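# Seat a slip bushing into a jig liner

## Task

Put the free slip bushing all the way down into the jig's unoccupied liner so that its head sits level on the liner with no tilt. The jig's sliding plate must end up roughly where its pusher would hold it unaided, or the task is failed. The bushing has to stay seated without the robot supporting it. When finished, open the gripper and withdraw it from the part.

## Robot and tools

Robot: a single six-joint UF850 arm with a two-finger parallel gripper. The joints, base to tip, are waist, shoulder, elbow, forearm roll, wrist pitch and wrist roll. Their ranges in rad are: waist -6.283 to 6.283, shoulder -2.304 to 2.304, elbow -4.224 to 0.061, forearm roll -6.283 to 6.283, wrist pitch -2.164 to 2.164, wrist roll -6.283 to 6.283. The elbow cannot lock fully straight. The base may sit slightly tilted on the table, and a block or post under it counts as arm for the clearance check.

Frames. The scene frame has its origin on the table surface under the base, +z up, and +y to the left when facing along +x. Results report the hand in this frame: end_effector_position in metres, end_effector_quat_wxyz, plus linear (m/s) and angular (rad/s) velocities. That position is the point between the pads when closed, roughly 2 cm short of the fingertips; at long reach the printed value may be a little off. The gripper frame has +z along the fingers and y as the closing direction; closing pushes the tips about 10 mm further along +z. Commanded motion offsets are expressed in this gripper frame, not the scene frame.

execute_actions takes "actions", a list that is empty or holds one item, and optional "pictures" (boolean). An empty list just reports the state, with images. A motion item is {"rows": [...], "steps": n}: one to 15 rows, n from 5 to 15 (default 15), each step lasting 1/30 s; one row per step, the last row repeating if rows run out. A wait item is {"steps": n} with n up to 300, counted from the previous result, so thinking time is included. Each row is 7 numbers in [-1, 1]: dx, dy, dz, rx, ry, rz, opening. The first six are an offset, in gripper axes, from the hand pose given in the latest result that shows it; if no result in this scene has shown it yet, or for a second or later call within the same reply, they count from wherever the hand is when the action begins. Every row refers to that same reference, not to the row before it. Scale: 1.0 equals 0.6 m for dx, dy, dz and 180 degrees for rotation; rx, ry, rz form one rotation vector. Opening is absolute, not an offset: +1 means fully open (0.084 m), -1 fully closed. All-zero offsets are not a pause; they pull the hand back to the reference pose.

Stepping details. Per step the commanded pose is limited to 70 mm and 16 degrees from the measured pose, and position wins over orientation when both cannot be met. Each action's result is captured 5 steps before its end; those steps then run during your next reply. After an action the arm heads only to the last clipped pose, so read the reported pose and send the remainder. A "Hand target" line appears only when no steps are pending. "pose unreachable" means the clearance check altered or stopped the command; HELD flags steps where a row was not fully sent.

move takes "target" (one 7-number row as above, offsets from the same reference) and optional "speed" in m/s, 0.002 to 0.5, default 0.25; rotation is capped at twice that in rad/s. It drives a straight path lasting 0.5 to 10 s, turning the short way, and sets the opening at the start. It does not avoid obstacles, the hand can lag or overshoot speed near full reach, and faster or deeper contact presses harder. Its result adds a "move:" line: done, off_target, moving, held or fault, any limits (paced = pose clipped; held = some steps blocked, after which the arm may jump faster), and the distance left to target.

wait takes "seconds", 0 to 10, and sends nothing new. zoom_image takes "camera" (cam_head_left, cam_head_right, cam_high, cam_low, cam_wrist) and "region" [x0, y0, x1, y1] in pixels from the top-left, at most 504 by 504; all images are 672x504. read_manual(section="licences") gives only licence text. finished_scene takes "scene", the current scene's integer number, ends it irreversibly and reports success.

Gripping: grip_measured uses the same scale as opening. To hold something, keep commanding an opening well below grip_measured; the larger the gap, the firmer the squeeze (up to about 24 N per pad for parts up to about 6 cm). Closing fast can squeeze harder than that. Parts you hold may be tugged briefly, and loose items nudged.

Hazards: a joint reaching its load limit (waist 53.4, shoulder 53.4, elbow 44.5, forearm roll 24, wrist pitch 16.9, wrist roll 16.9 N m, held weight included) triggers a TORQUE FAULT: the arm backs off, freezes 10 s and drops the rest of the call. Holding loads heats motors; MOTOR HOT shows from 65 °C, and at 80 °C an OVER-TEMPERATURE FAULT brakes the arm. Torque readings carry offsets and noise. Avoid drops, slips, slams, forceful pressing, shoving the jig's sliding plate, and anything leaving the table. Release the bushing and back away before ending.

Each tool is called after ">>>" as a command line: name --argument value for each argument, lists and objects as JSON in quotes; but a table of rows of numbers goes row by row, as --pt "numbers of a row", without its own name.

## Session

>>> execute_actions --actions '[]'

Scene clock: 0.00 s of 4200.00 s.
end_effector_position=(+0.4746, -0.3231, +0.1510) grip_measured=+1.00 end_effector_quat_wxyz=(+0.171, +0.953, -0.125, -0.218) end_effector_velocity=(+0.001, +0.000, +0.001) end_effector_angular_velocity=(-0.001, -0.001, +0.001)
Joint positions: [-0.704 -1.559 -1.974  0.097 -1.04  -0.584  0.084]
Joint velocities: [ 0.     0.001  0.     0.    -0.    -0.     0.   ]
Joint torques (N m, as the arm reports them, + toward a larger angle): no reading
Motor temperatures (°C, as the motors report them): [19 19 22 23 31 25]
Hand target: +0.475, -0.323, +0.151; +0.171, +0.953, -0.125, -0.218

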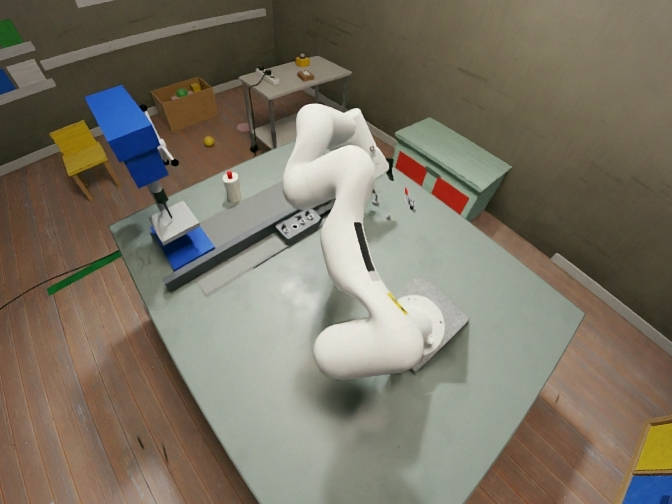

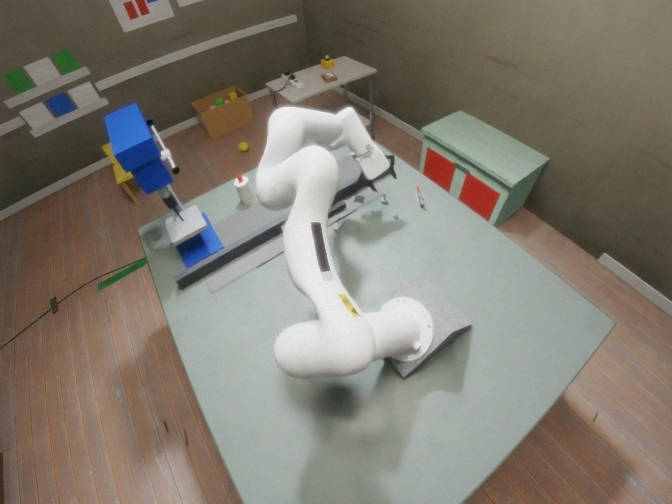

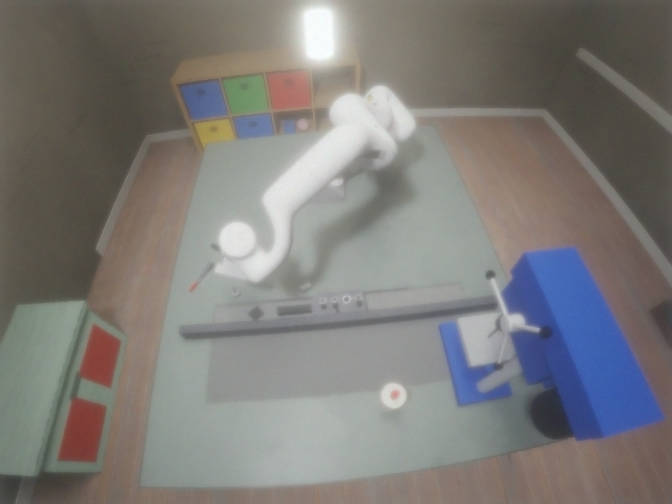

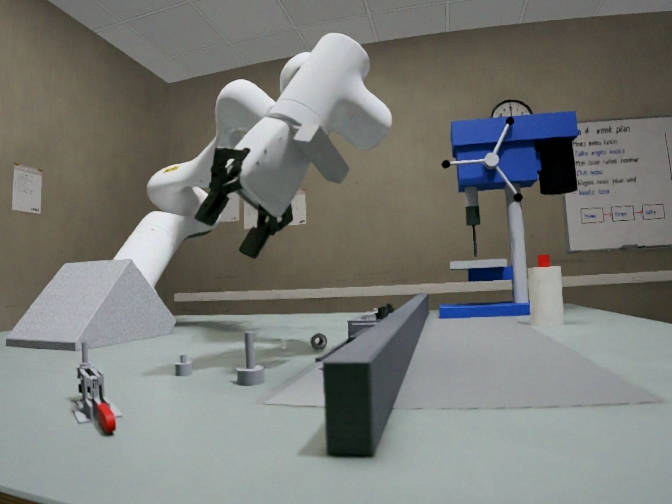

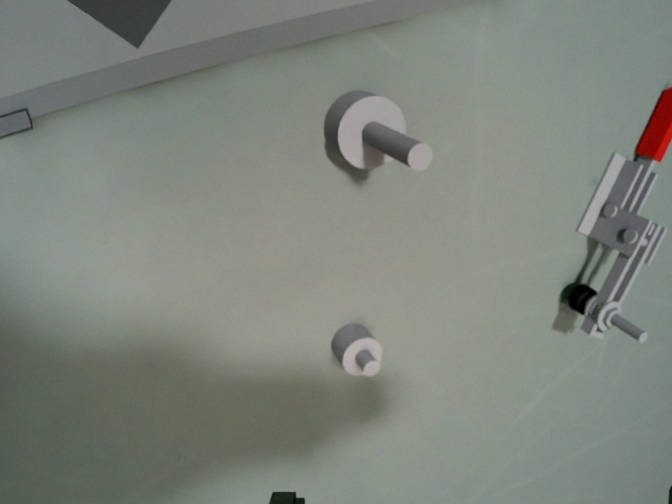

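>>> zoom_image --camera "cam_high" --region '[270, 265, 390, 325]'

>>> zoom_image --camera "cam_low" --region '[280, 300, 400, 370]'

Region (270, 265, 390, 325) of cam_high's 672x504 image, scaled by 4.200, with more detail than that image has.

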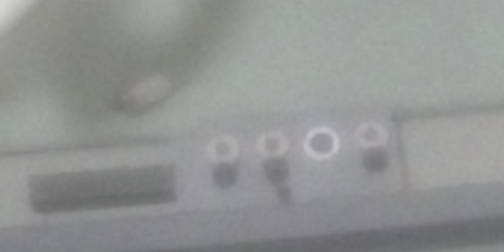

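Region (280, 300, 400, 370) of cam_low's 672x504 image, scaled by 4.200, with more detail than that image has; it fills the top 294 rows of this view, and the rest is white.

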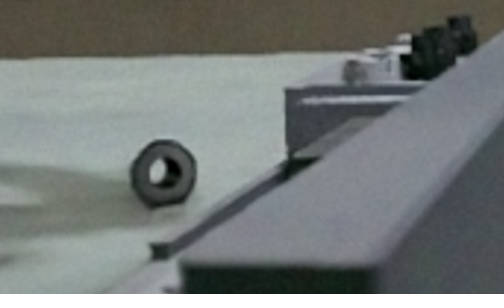

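>>> move --target '[0.0565,-0.242,-0.133,-0.0247,0.204,-0.566,0]' --speed 0.4

Scene clock: 4.70 s of 4200.00 s.
end_effector_position=(+0.5645, -0.1798, +0.1507) grip_measured=-0.01 end_effector_quat_wxyz=(-0.000, +0.707, +0.707, -0.001) end_effector_velocity=(+0.000, +0.001, +0.000) end_effector_angular_velocity=(+0.005, -0.001, +0.011)
Joint positions: [-0.685 -1.302 -1.652  0.795 -0.978 -2.807  0.044]
Joint velocities: [-0.001 -0.001 -0.001  0.003 -0.004 -0.013  0.   ]
Joint torques (N m, as the arm reports them, + toward a larger angle): [-27.28  52.95 -13.09   1.23   0.25   0.66]
Motor temperatures (°C, as the motors report them): [19 20 22 23 31 25]
Hand target: +0.565, -0.180, +0.151; -0.000, +0.707, +0.708, -0.000
Off the commanded pose: 0.000 m, 0 deg.
Kept back: nothing.
move: done

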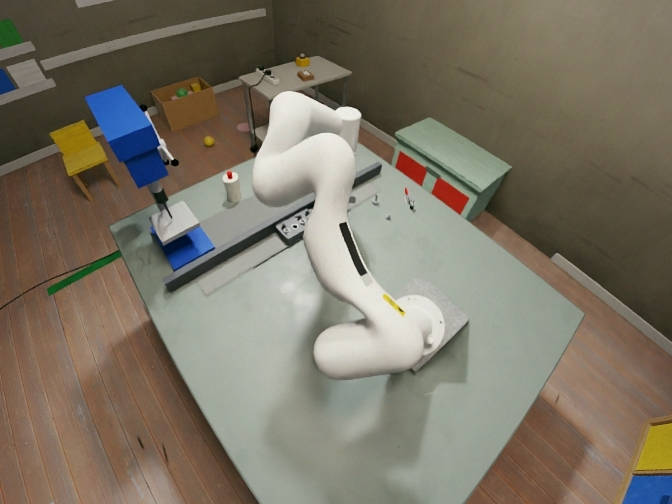

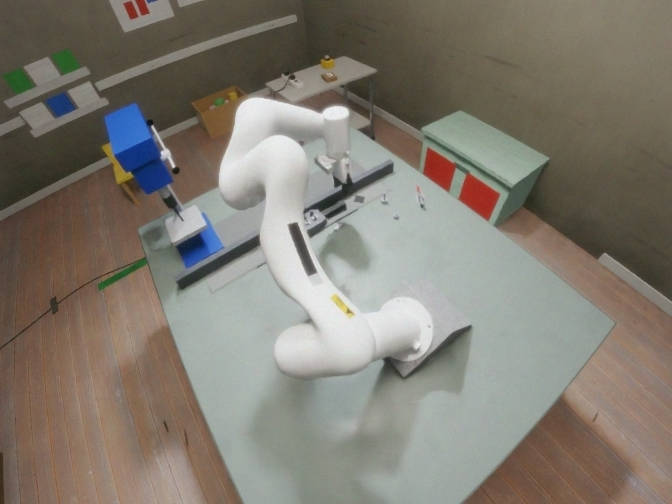

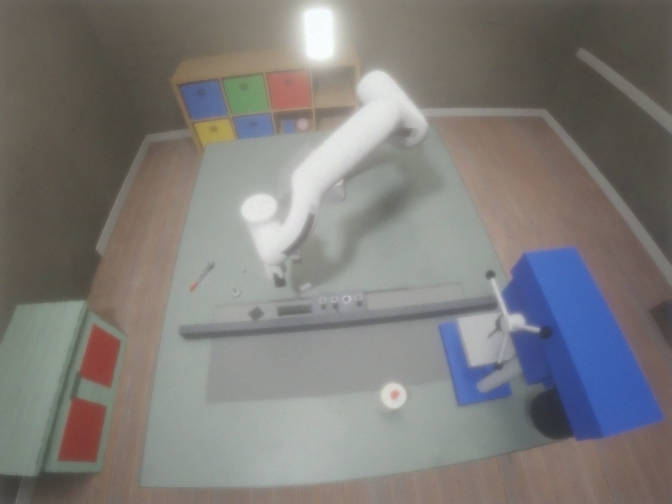

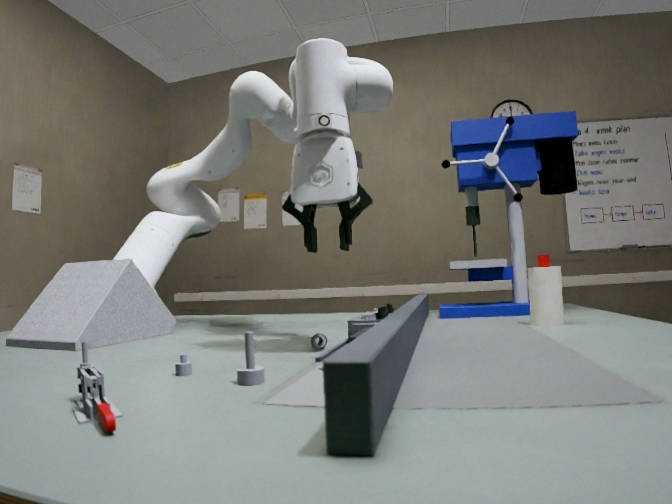

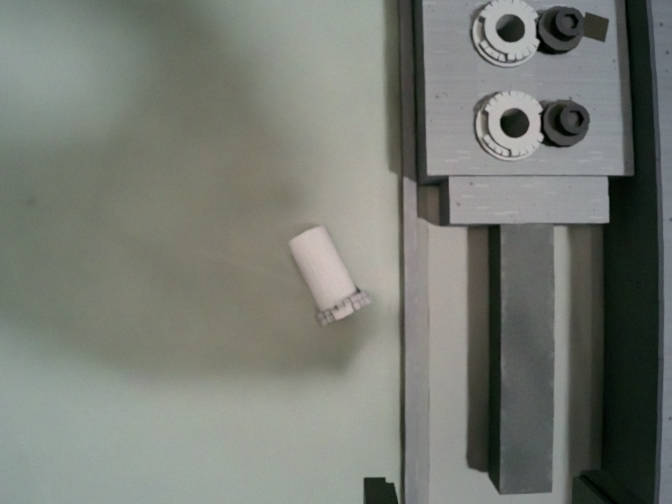

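>>> move --target '[-0.01,-0.006,0.168,0.0666,0.2723,-0.1429,-0.1]' --speed 0.3

>>> zoom_image --camera "cam_low" --region '[260, 260, 400, 365]'

Scene clock: 7.87 s of 4200.00 s.
end_effector_position=(+0.5598, -0.1847, +0.0503) grip_measured=-0.11 end_effector_quat_wxyz=(-0.258, +0.507, +0.796, +0.205) end_effector_velocity=(+0.000, -0.001, -0.003) end_effector_angular_velocity=(+0.000, -0.007, +0.001)
Joint positions: [-0.651 -2.128 -2.768  0.868 -1.834 -3.016  0.039]
Joint velocities: [ 0.001 -0.006 -0.006  0.005  0.003 -0.004 -0.   ]
Joint torques (N m, as the arm reports them, + toward a larger angle): [-28.93  57.53 -11.91   1.35  -0.71   0.64]
Motor temperatures (°C, as the motors report them): [19 20 23 23 31 25]
Hand target: +0.560, -0.185, +0.050; -0.258, +0.507, +0.796, +0.205
Off the commanded pose: 0.002 m, 13 deg.
elbow stopped short: the move would have taken joint 3 (elbow) straighter than the controller allows; a more bent joint 3 avoids this.
Kept back: nothing.
move: off_target

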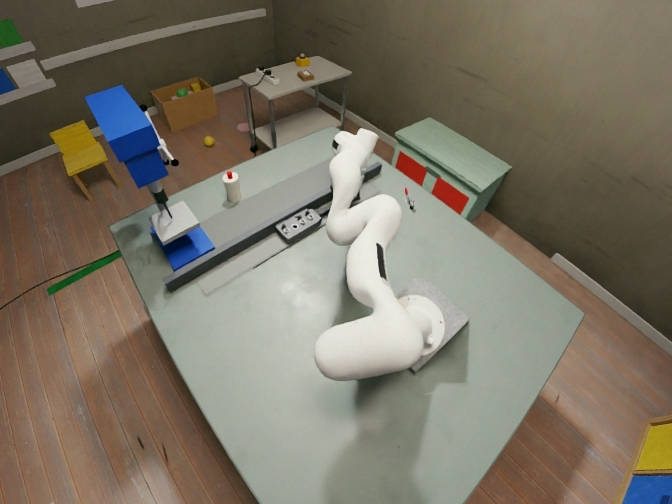

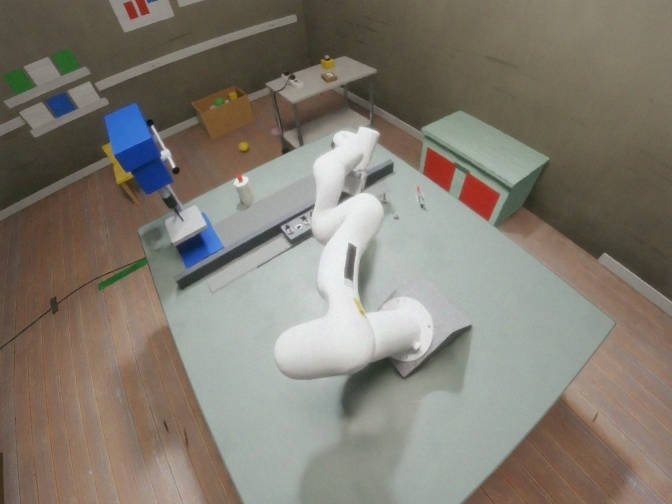

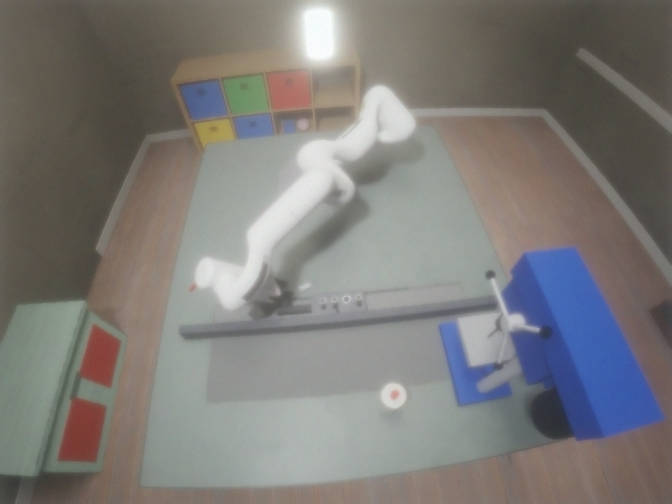

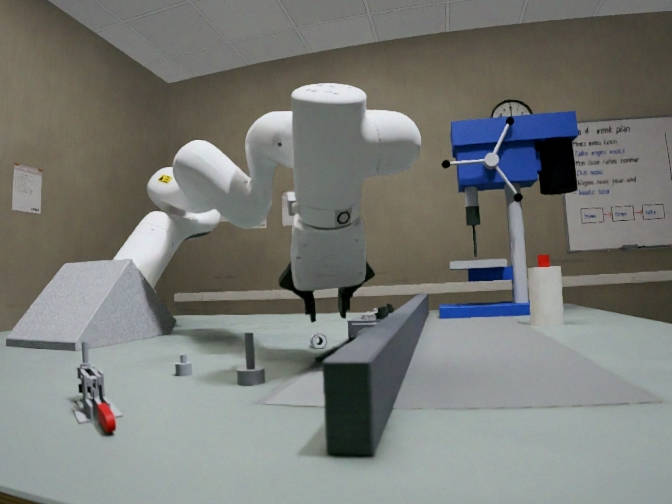

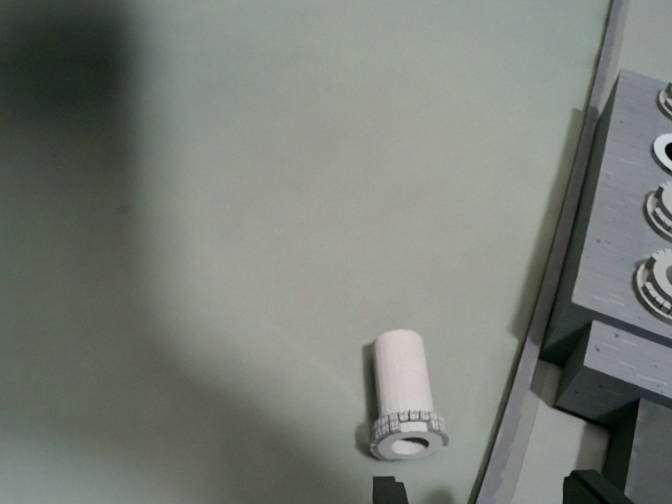

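Region (260, 260, 400, 365) of cam_low's 672x504 image, scaled by 3.600, with more detail than that image has; it fills the top 378 rows of this view, and the rest is white.

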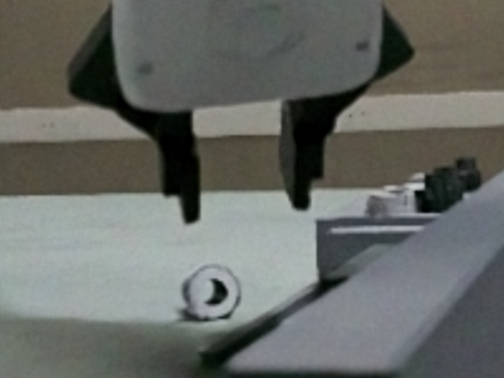

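>>> move --target '[0.0613,-0.007,0.069,0.0293,0.0099,-0.0033,-0.1]' --speed 0.08

>>> zoom_image --camera "cam_low" --region '[270, 280, 370, 355]'

>>> zoom_image --camera "cam_high" --region '[250, 250, 340, 320]'

Scene clock: 9.83 s of 4200.00 s.
end_effector_position=(+0.5346, -0.1363, +0.0404) grip_measured=-0.11 end_effector_quat_wxyz=(-0.293, +0.487, +0.803, +0.178) end_effector_velocity=(+0.000, +0.001, -0.001) end_effector_angular_velocity=(-0.009, -0.007, -0.001)
Joint positions: [-0.592 -1.823 -2.221  0.796 -1.684 -3.206  0.039]
Joint velocities: [ 0.     0.014  0.024  0.003  0.018 -0.007  0.   ]
Joint torques (N m, as the arm reports them, + toward a larger angle): [-27.99  54.17 -12.75   1.26  -0.33   0.66]
Motor temperatures (°C, as the motors report them): [19 20 23 23 31 25]
Hand target: +0.535, -0.136, +0.041; -0.293, +0.487, +0.804, +0.178
Off the commanded pose: 0.000 m, 0 deg.
Kept back: nothing.
move: done

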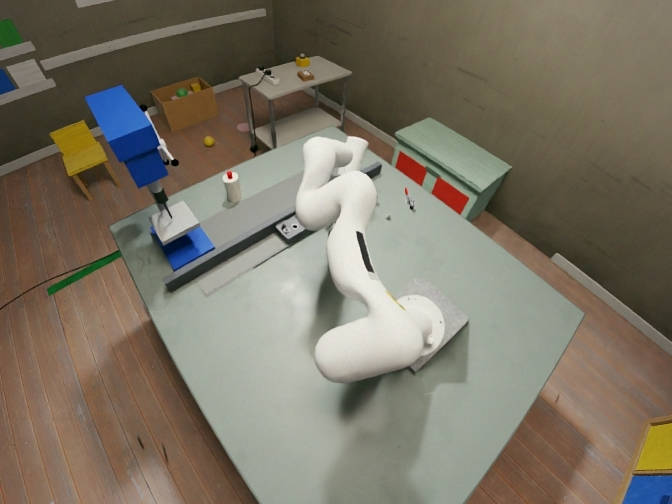

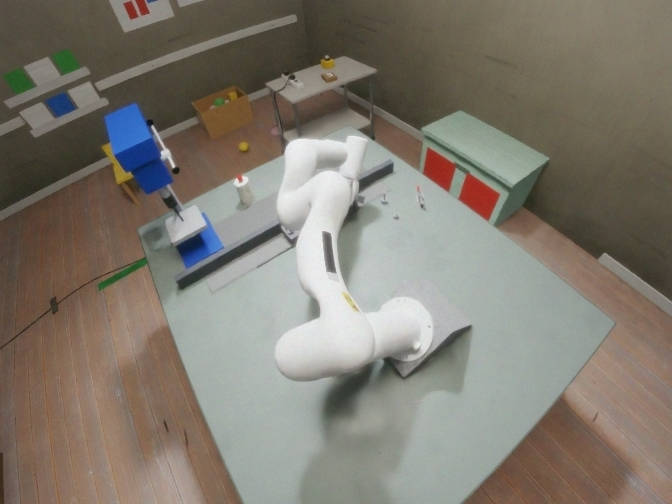

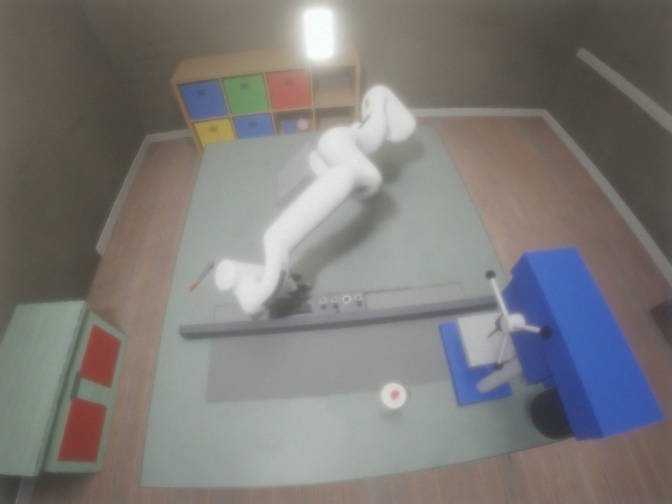

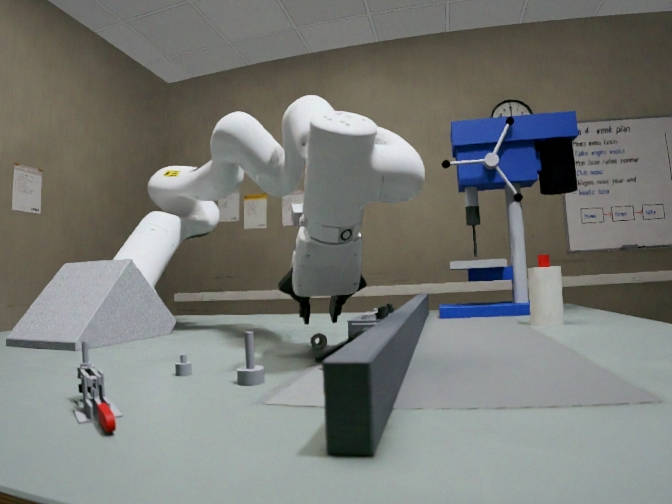

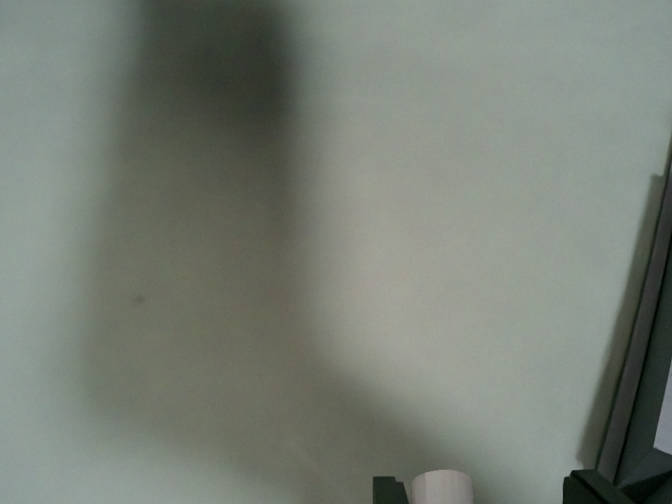

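Region (270, 280, 370, 355) of cam_low's 672x504 image, scaled by 5.040, with more detail than that image has; it fills the top 378 rows of this view, and the rest is white.

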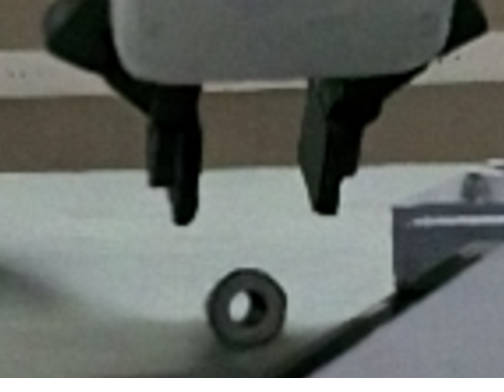

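Region (250, 250, 340, 320) of cam_high's 672x504 image, scaled by 5.600, with more detail than that image has.

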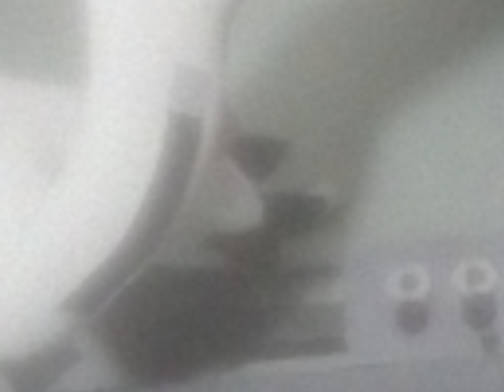

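>>> move --target '[-0.023,-0.004,0.035,0,0,0,-0.1]' --speed 0.05

>>> zoom_image --camera "cam_low" --region '[270, 280, 370, 355]'

>>> zoom_image --camera "cam_wrist" --region '[340, 380, 640, 504]'

Scene clock: 13.33 s of 4200.00 s.
end_effector_position=(+0.5313, -0.1347, +0.0157) grip_measured=-0.11 end_effector_quat_wxyz=(-0.293, +0.487, +0.803, +0.178) end_effector_velocity=(+0.000, -0.000, -0.002) end_effector_angular_velocity=(-0.000, -0.001, -0.000)
Joint positions: [-0.569 -1.849 -2.223  0.815 -1.662 -3.218  0.039]
Joint velocities: [ 0.002 -0.003 -0.002  0.002  0.001 -0.    -0.   ]
Joint torques (N m, as the arm reports them, + toward a larger angle): [-27.92  55.63 -12.63   0.47  -0.21   0.18]
Motor temperatures (°C, as the motors report them): [19 20 23 23 31 25]
Hand target: +0.531, -0.135, +0.015; -0.293, +0.487, +0.803, +0.178
Off the commanded pose: 0.000 m, 0 deg.
Kept back: nothing.
move: done

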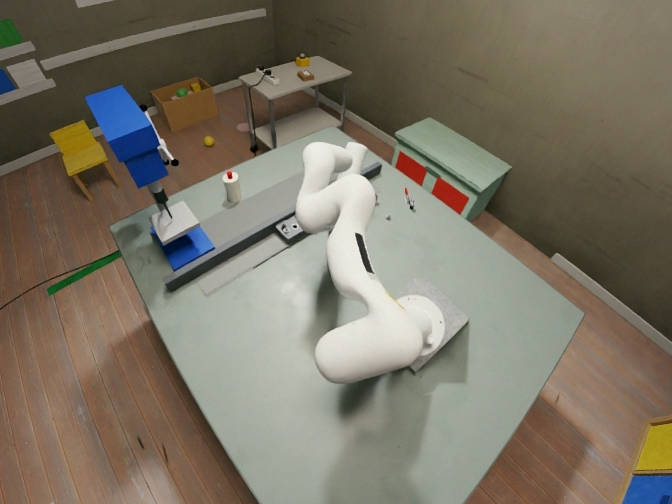

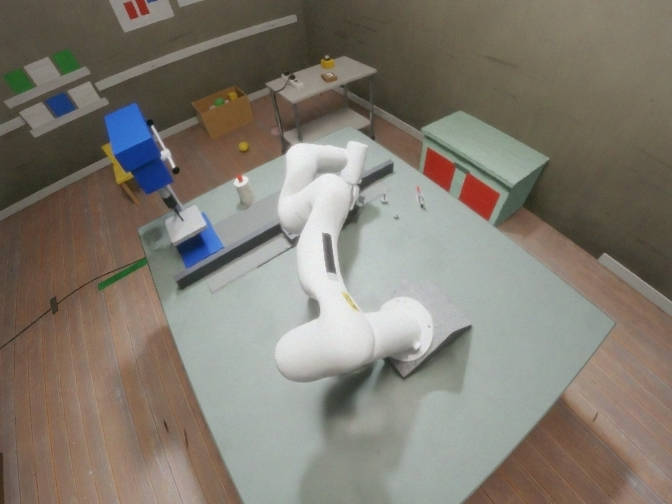

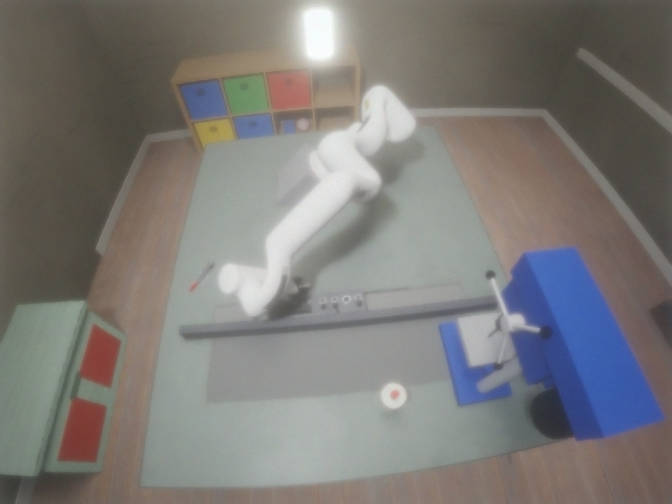

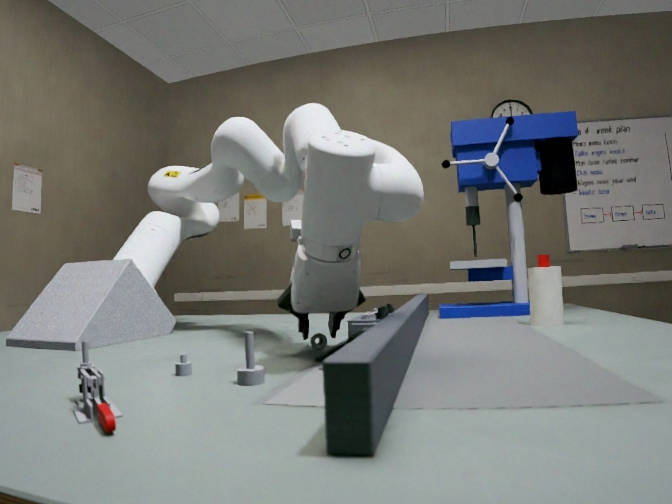

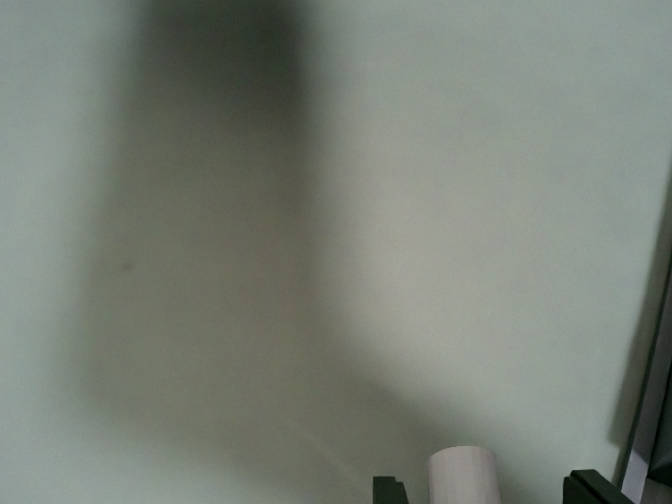

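Region (270, 280, 370, 355) of cam_low's 672x504 image, scaled by 5.040, with more detail than that image has; it fills the top 378 rows of this view, and the rest is white.

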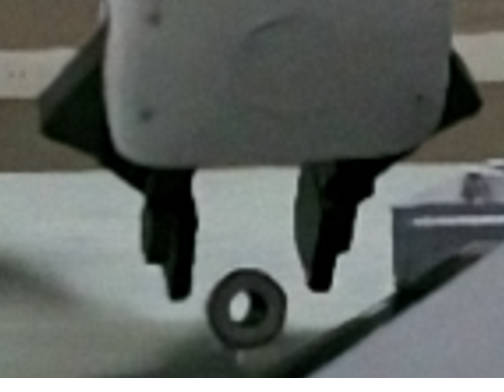

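Region (340, 380, 640, 504) of cam_wrist's 672x504 image, scaled by 1.680, with more detail than that image has; it fills the top 208 rows of this view, and the rest is white.

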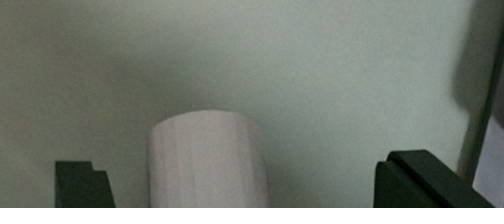

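>>> move --target '[-0.0093,0,0.0162,0,0,0,-0.1]' --speed 0.03

>>> move --target '[0,0,0,0,0,0,-0.85]'

>>> zoom_image --camera "cam_low" --region '[270, 280, 370, 355]'

Scene clock: 14.37 s of 4200.00 s.
end_effector_position=(+0.5304, -0.1330, +0.0049) grip_measured=-0.11 end_effector_quat_wxyz=(-0.293, +0.487, +0.804, +0.178) end_effector_velocity=(-0.000, +0.000, -0.002) end_effector_angular_velocity=(+0.000, -0.000, +0.000)
Joint positions: [-0.558 -1.859 -2.224  0.825 -1.652 -3.222  0.039]
Joint velocities: [ 0.002 -0.002 -0.001  0.001  0.001 -0.001  0.   ]
Joint torques (N m, as the arm reports them, + toward a larger angle): [-30.79  52.35 -12.37   0.59  -0.56   0.61]
Motor temperatures (°C, as the motors report them): [19 20 23 23 31 25]
Hand target: +0.530, -0.133, +0.005; -0.293, +0.487, +0.803, +0.178
Off the commanded pose: 0.000 m, 0 deg.
Kept back: nothing.
move: done

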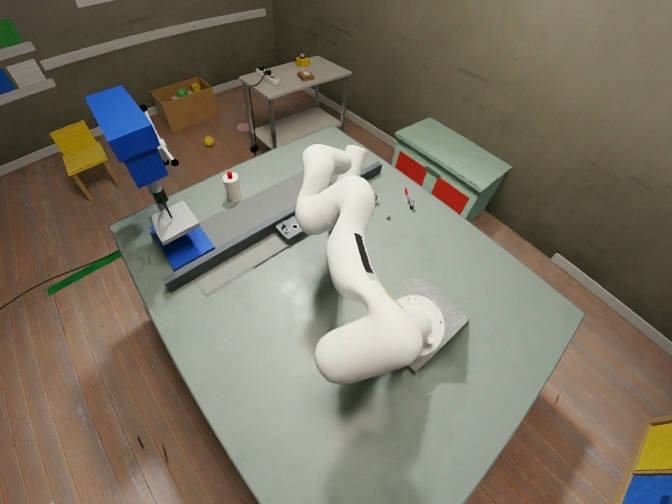

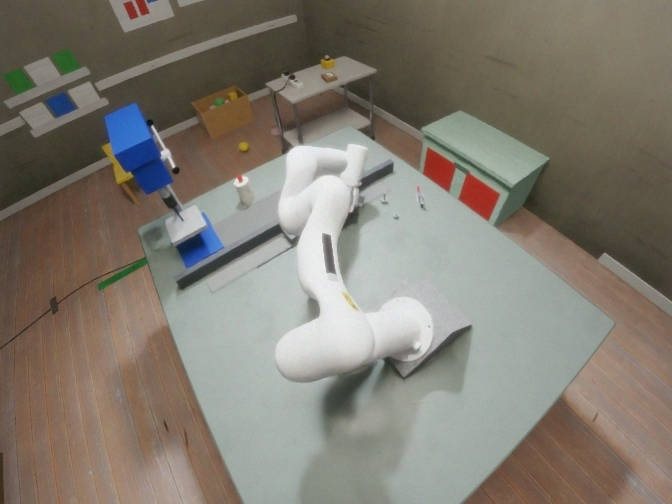

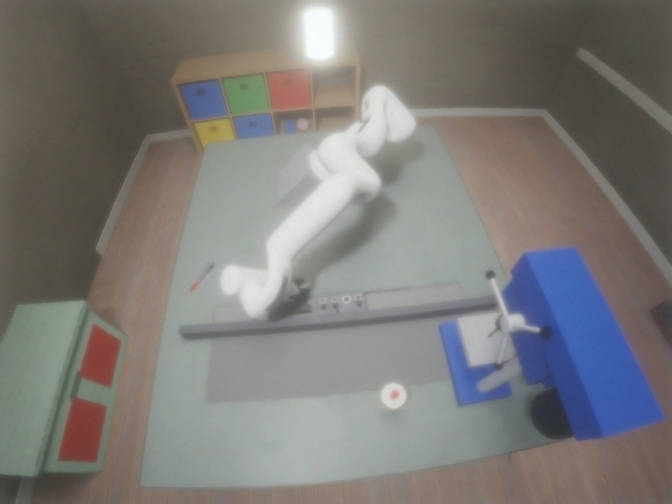

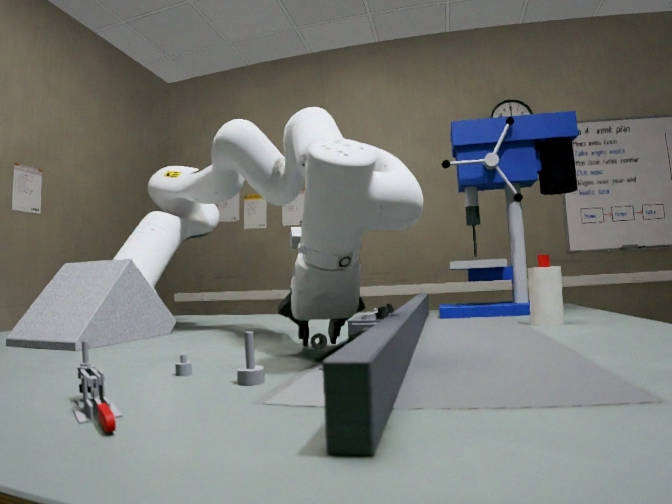

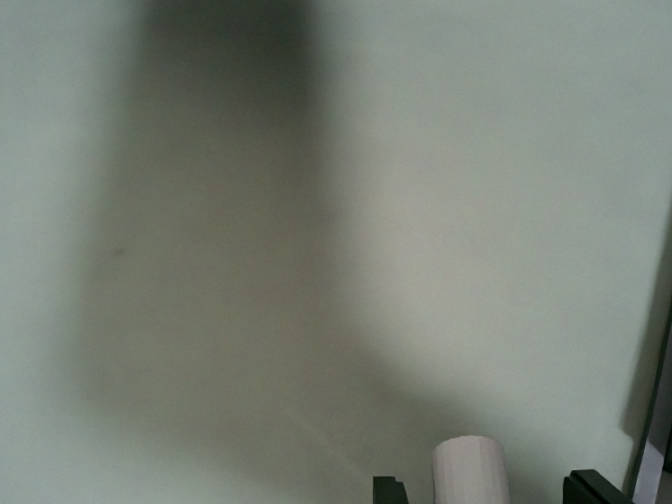

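Scene clock: 14.87 s of 4200.00 s.
end_effector_position=(+0.5304, -0.1330, +0.0049) grip_measured=-0.42 end_effector_quat_wxyz=(-0.293, +0.487, +0.804, +0.178) end_effector_velocity=(-0.001, -0.000, -0.000) end_effector_angular_velocity=(+0.001, +0.000, -0.001)
Joint positions: [-0.558 -1.859 -2.224  0.825 -1.652 -3.222  0.026]
Joint velocities: [-0.    -0.001  0.     0.    -0.    -0.     0.   ]
Joint torques (N m, as the arm reports them, + toward a larger angle): [-26.91  54.91 -10.66   0.68  -0.61   1.  ]
Motor temperatures (°C, as the motors report them): [19 20 23 23 31 25]
Hand target: +0.530, -0.133, +0.005; -0.293, +0.487, +0.804, +0.178
Off the commanded pose: 0.000 m, 0 deg.
Kept back: nothing.
move: done

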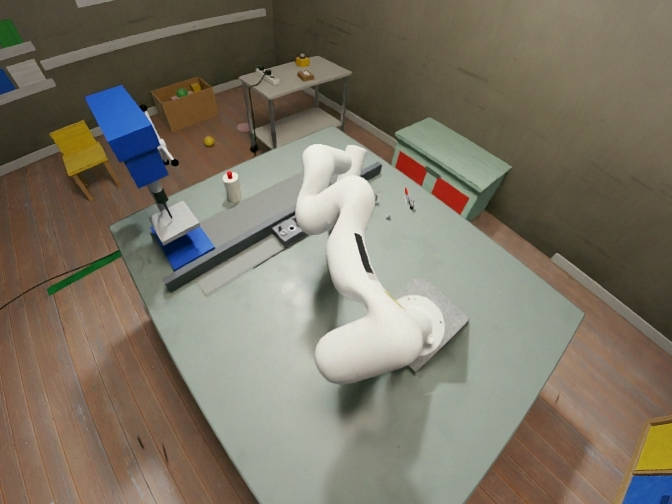

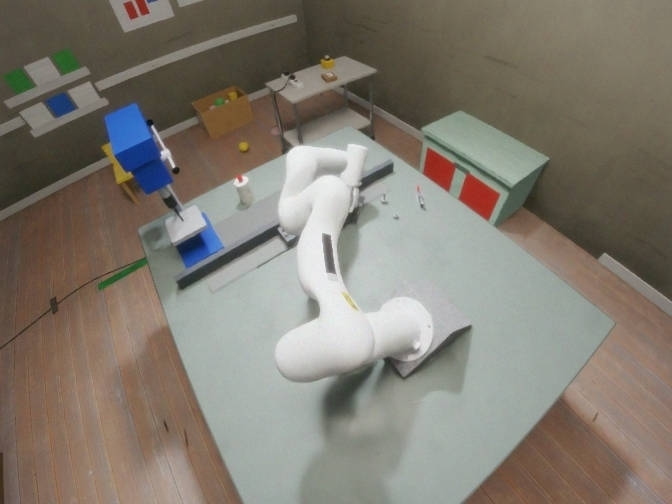

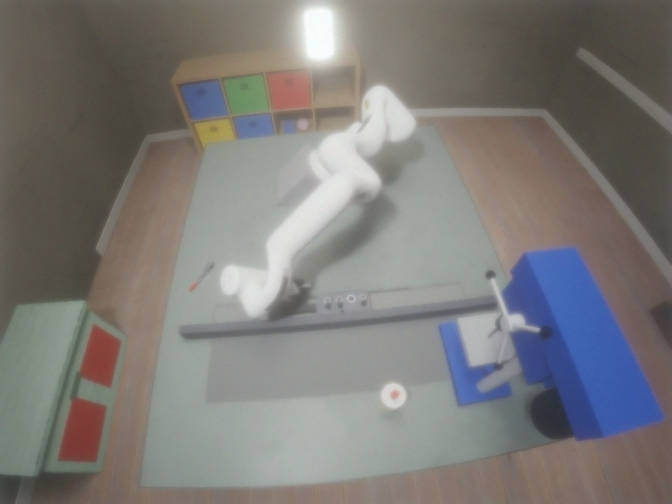

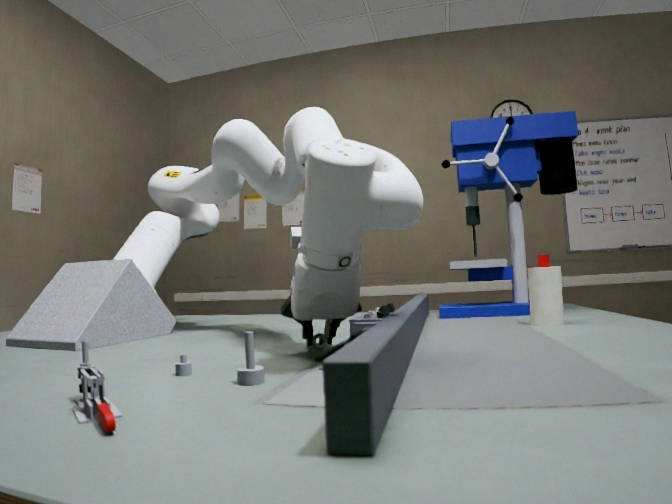

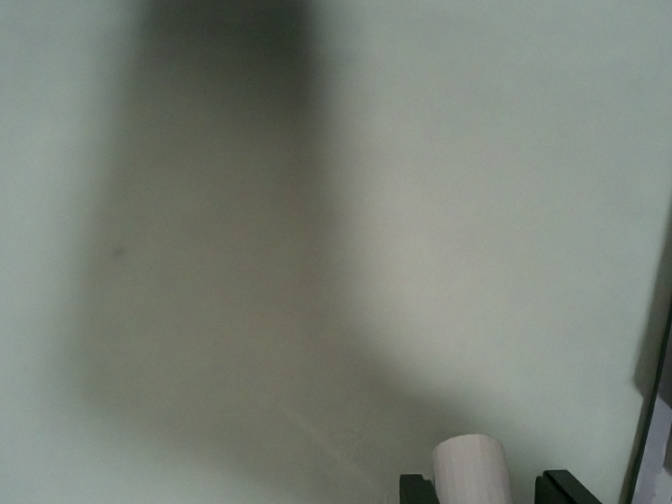

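Region (270, 280, 370, 355) of cam_low's 672x504 image, scaled by 5.040, with more detail than that image has; it fills the top 378 rows of this view, and the rest is white.

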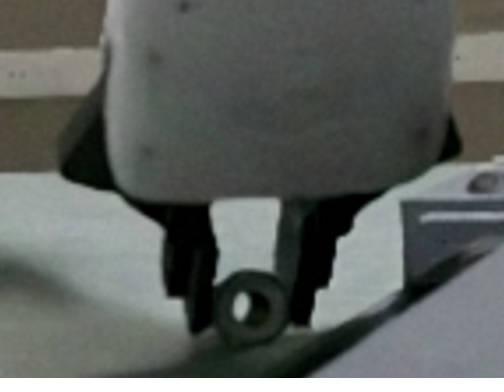

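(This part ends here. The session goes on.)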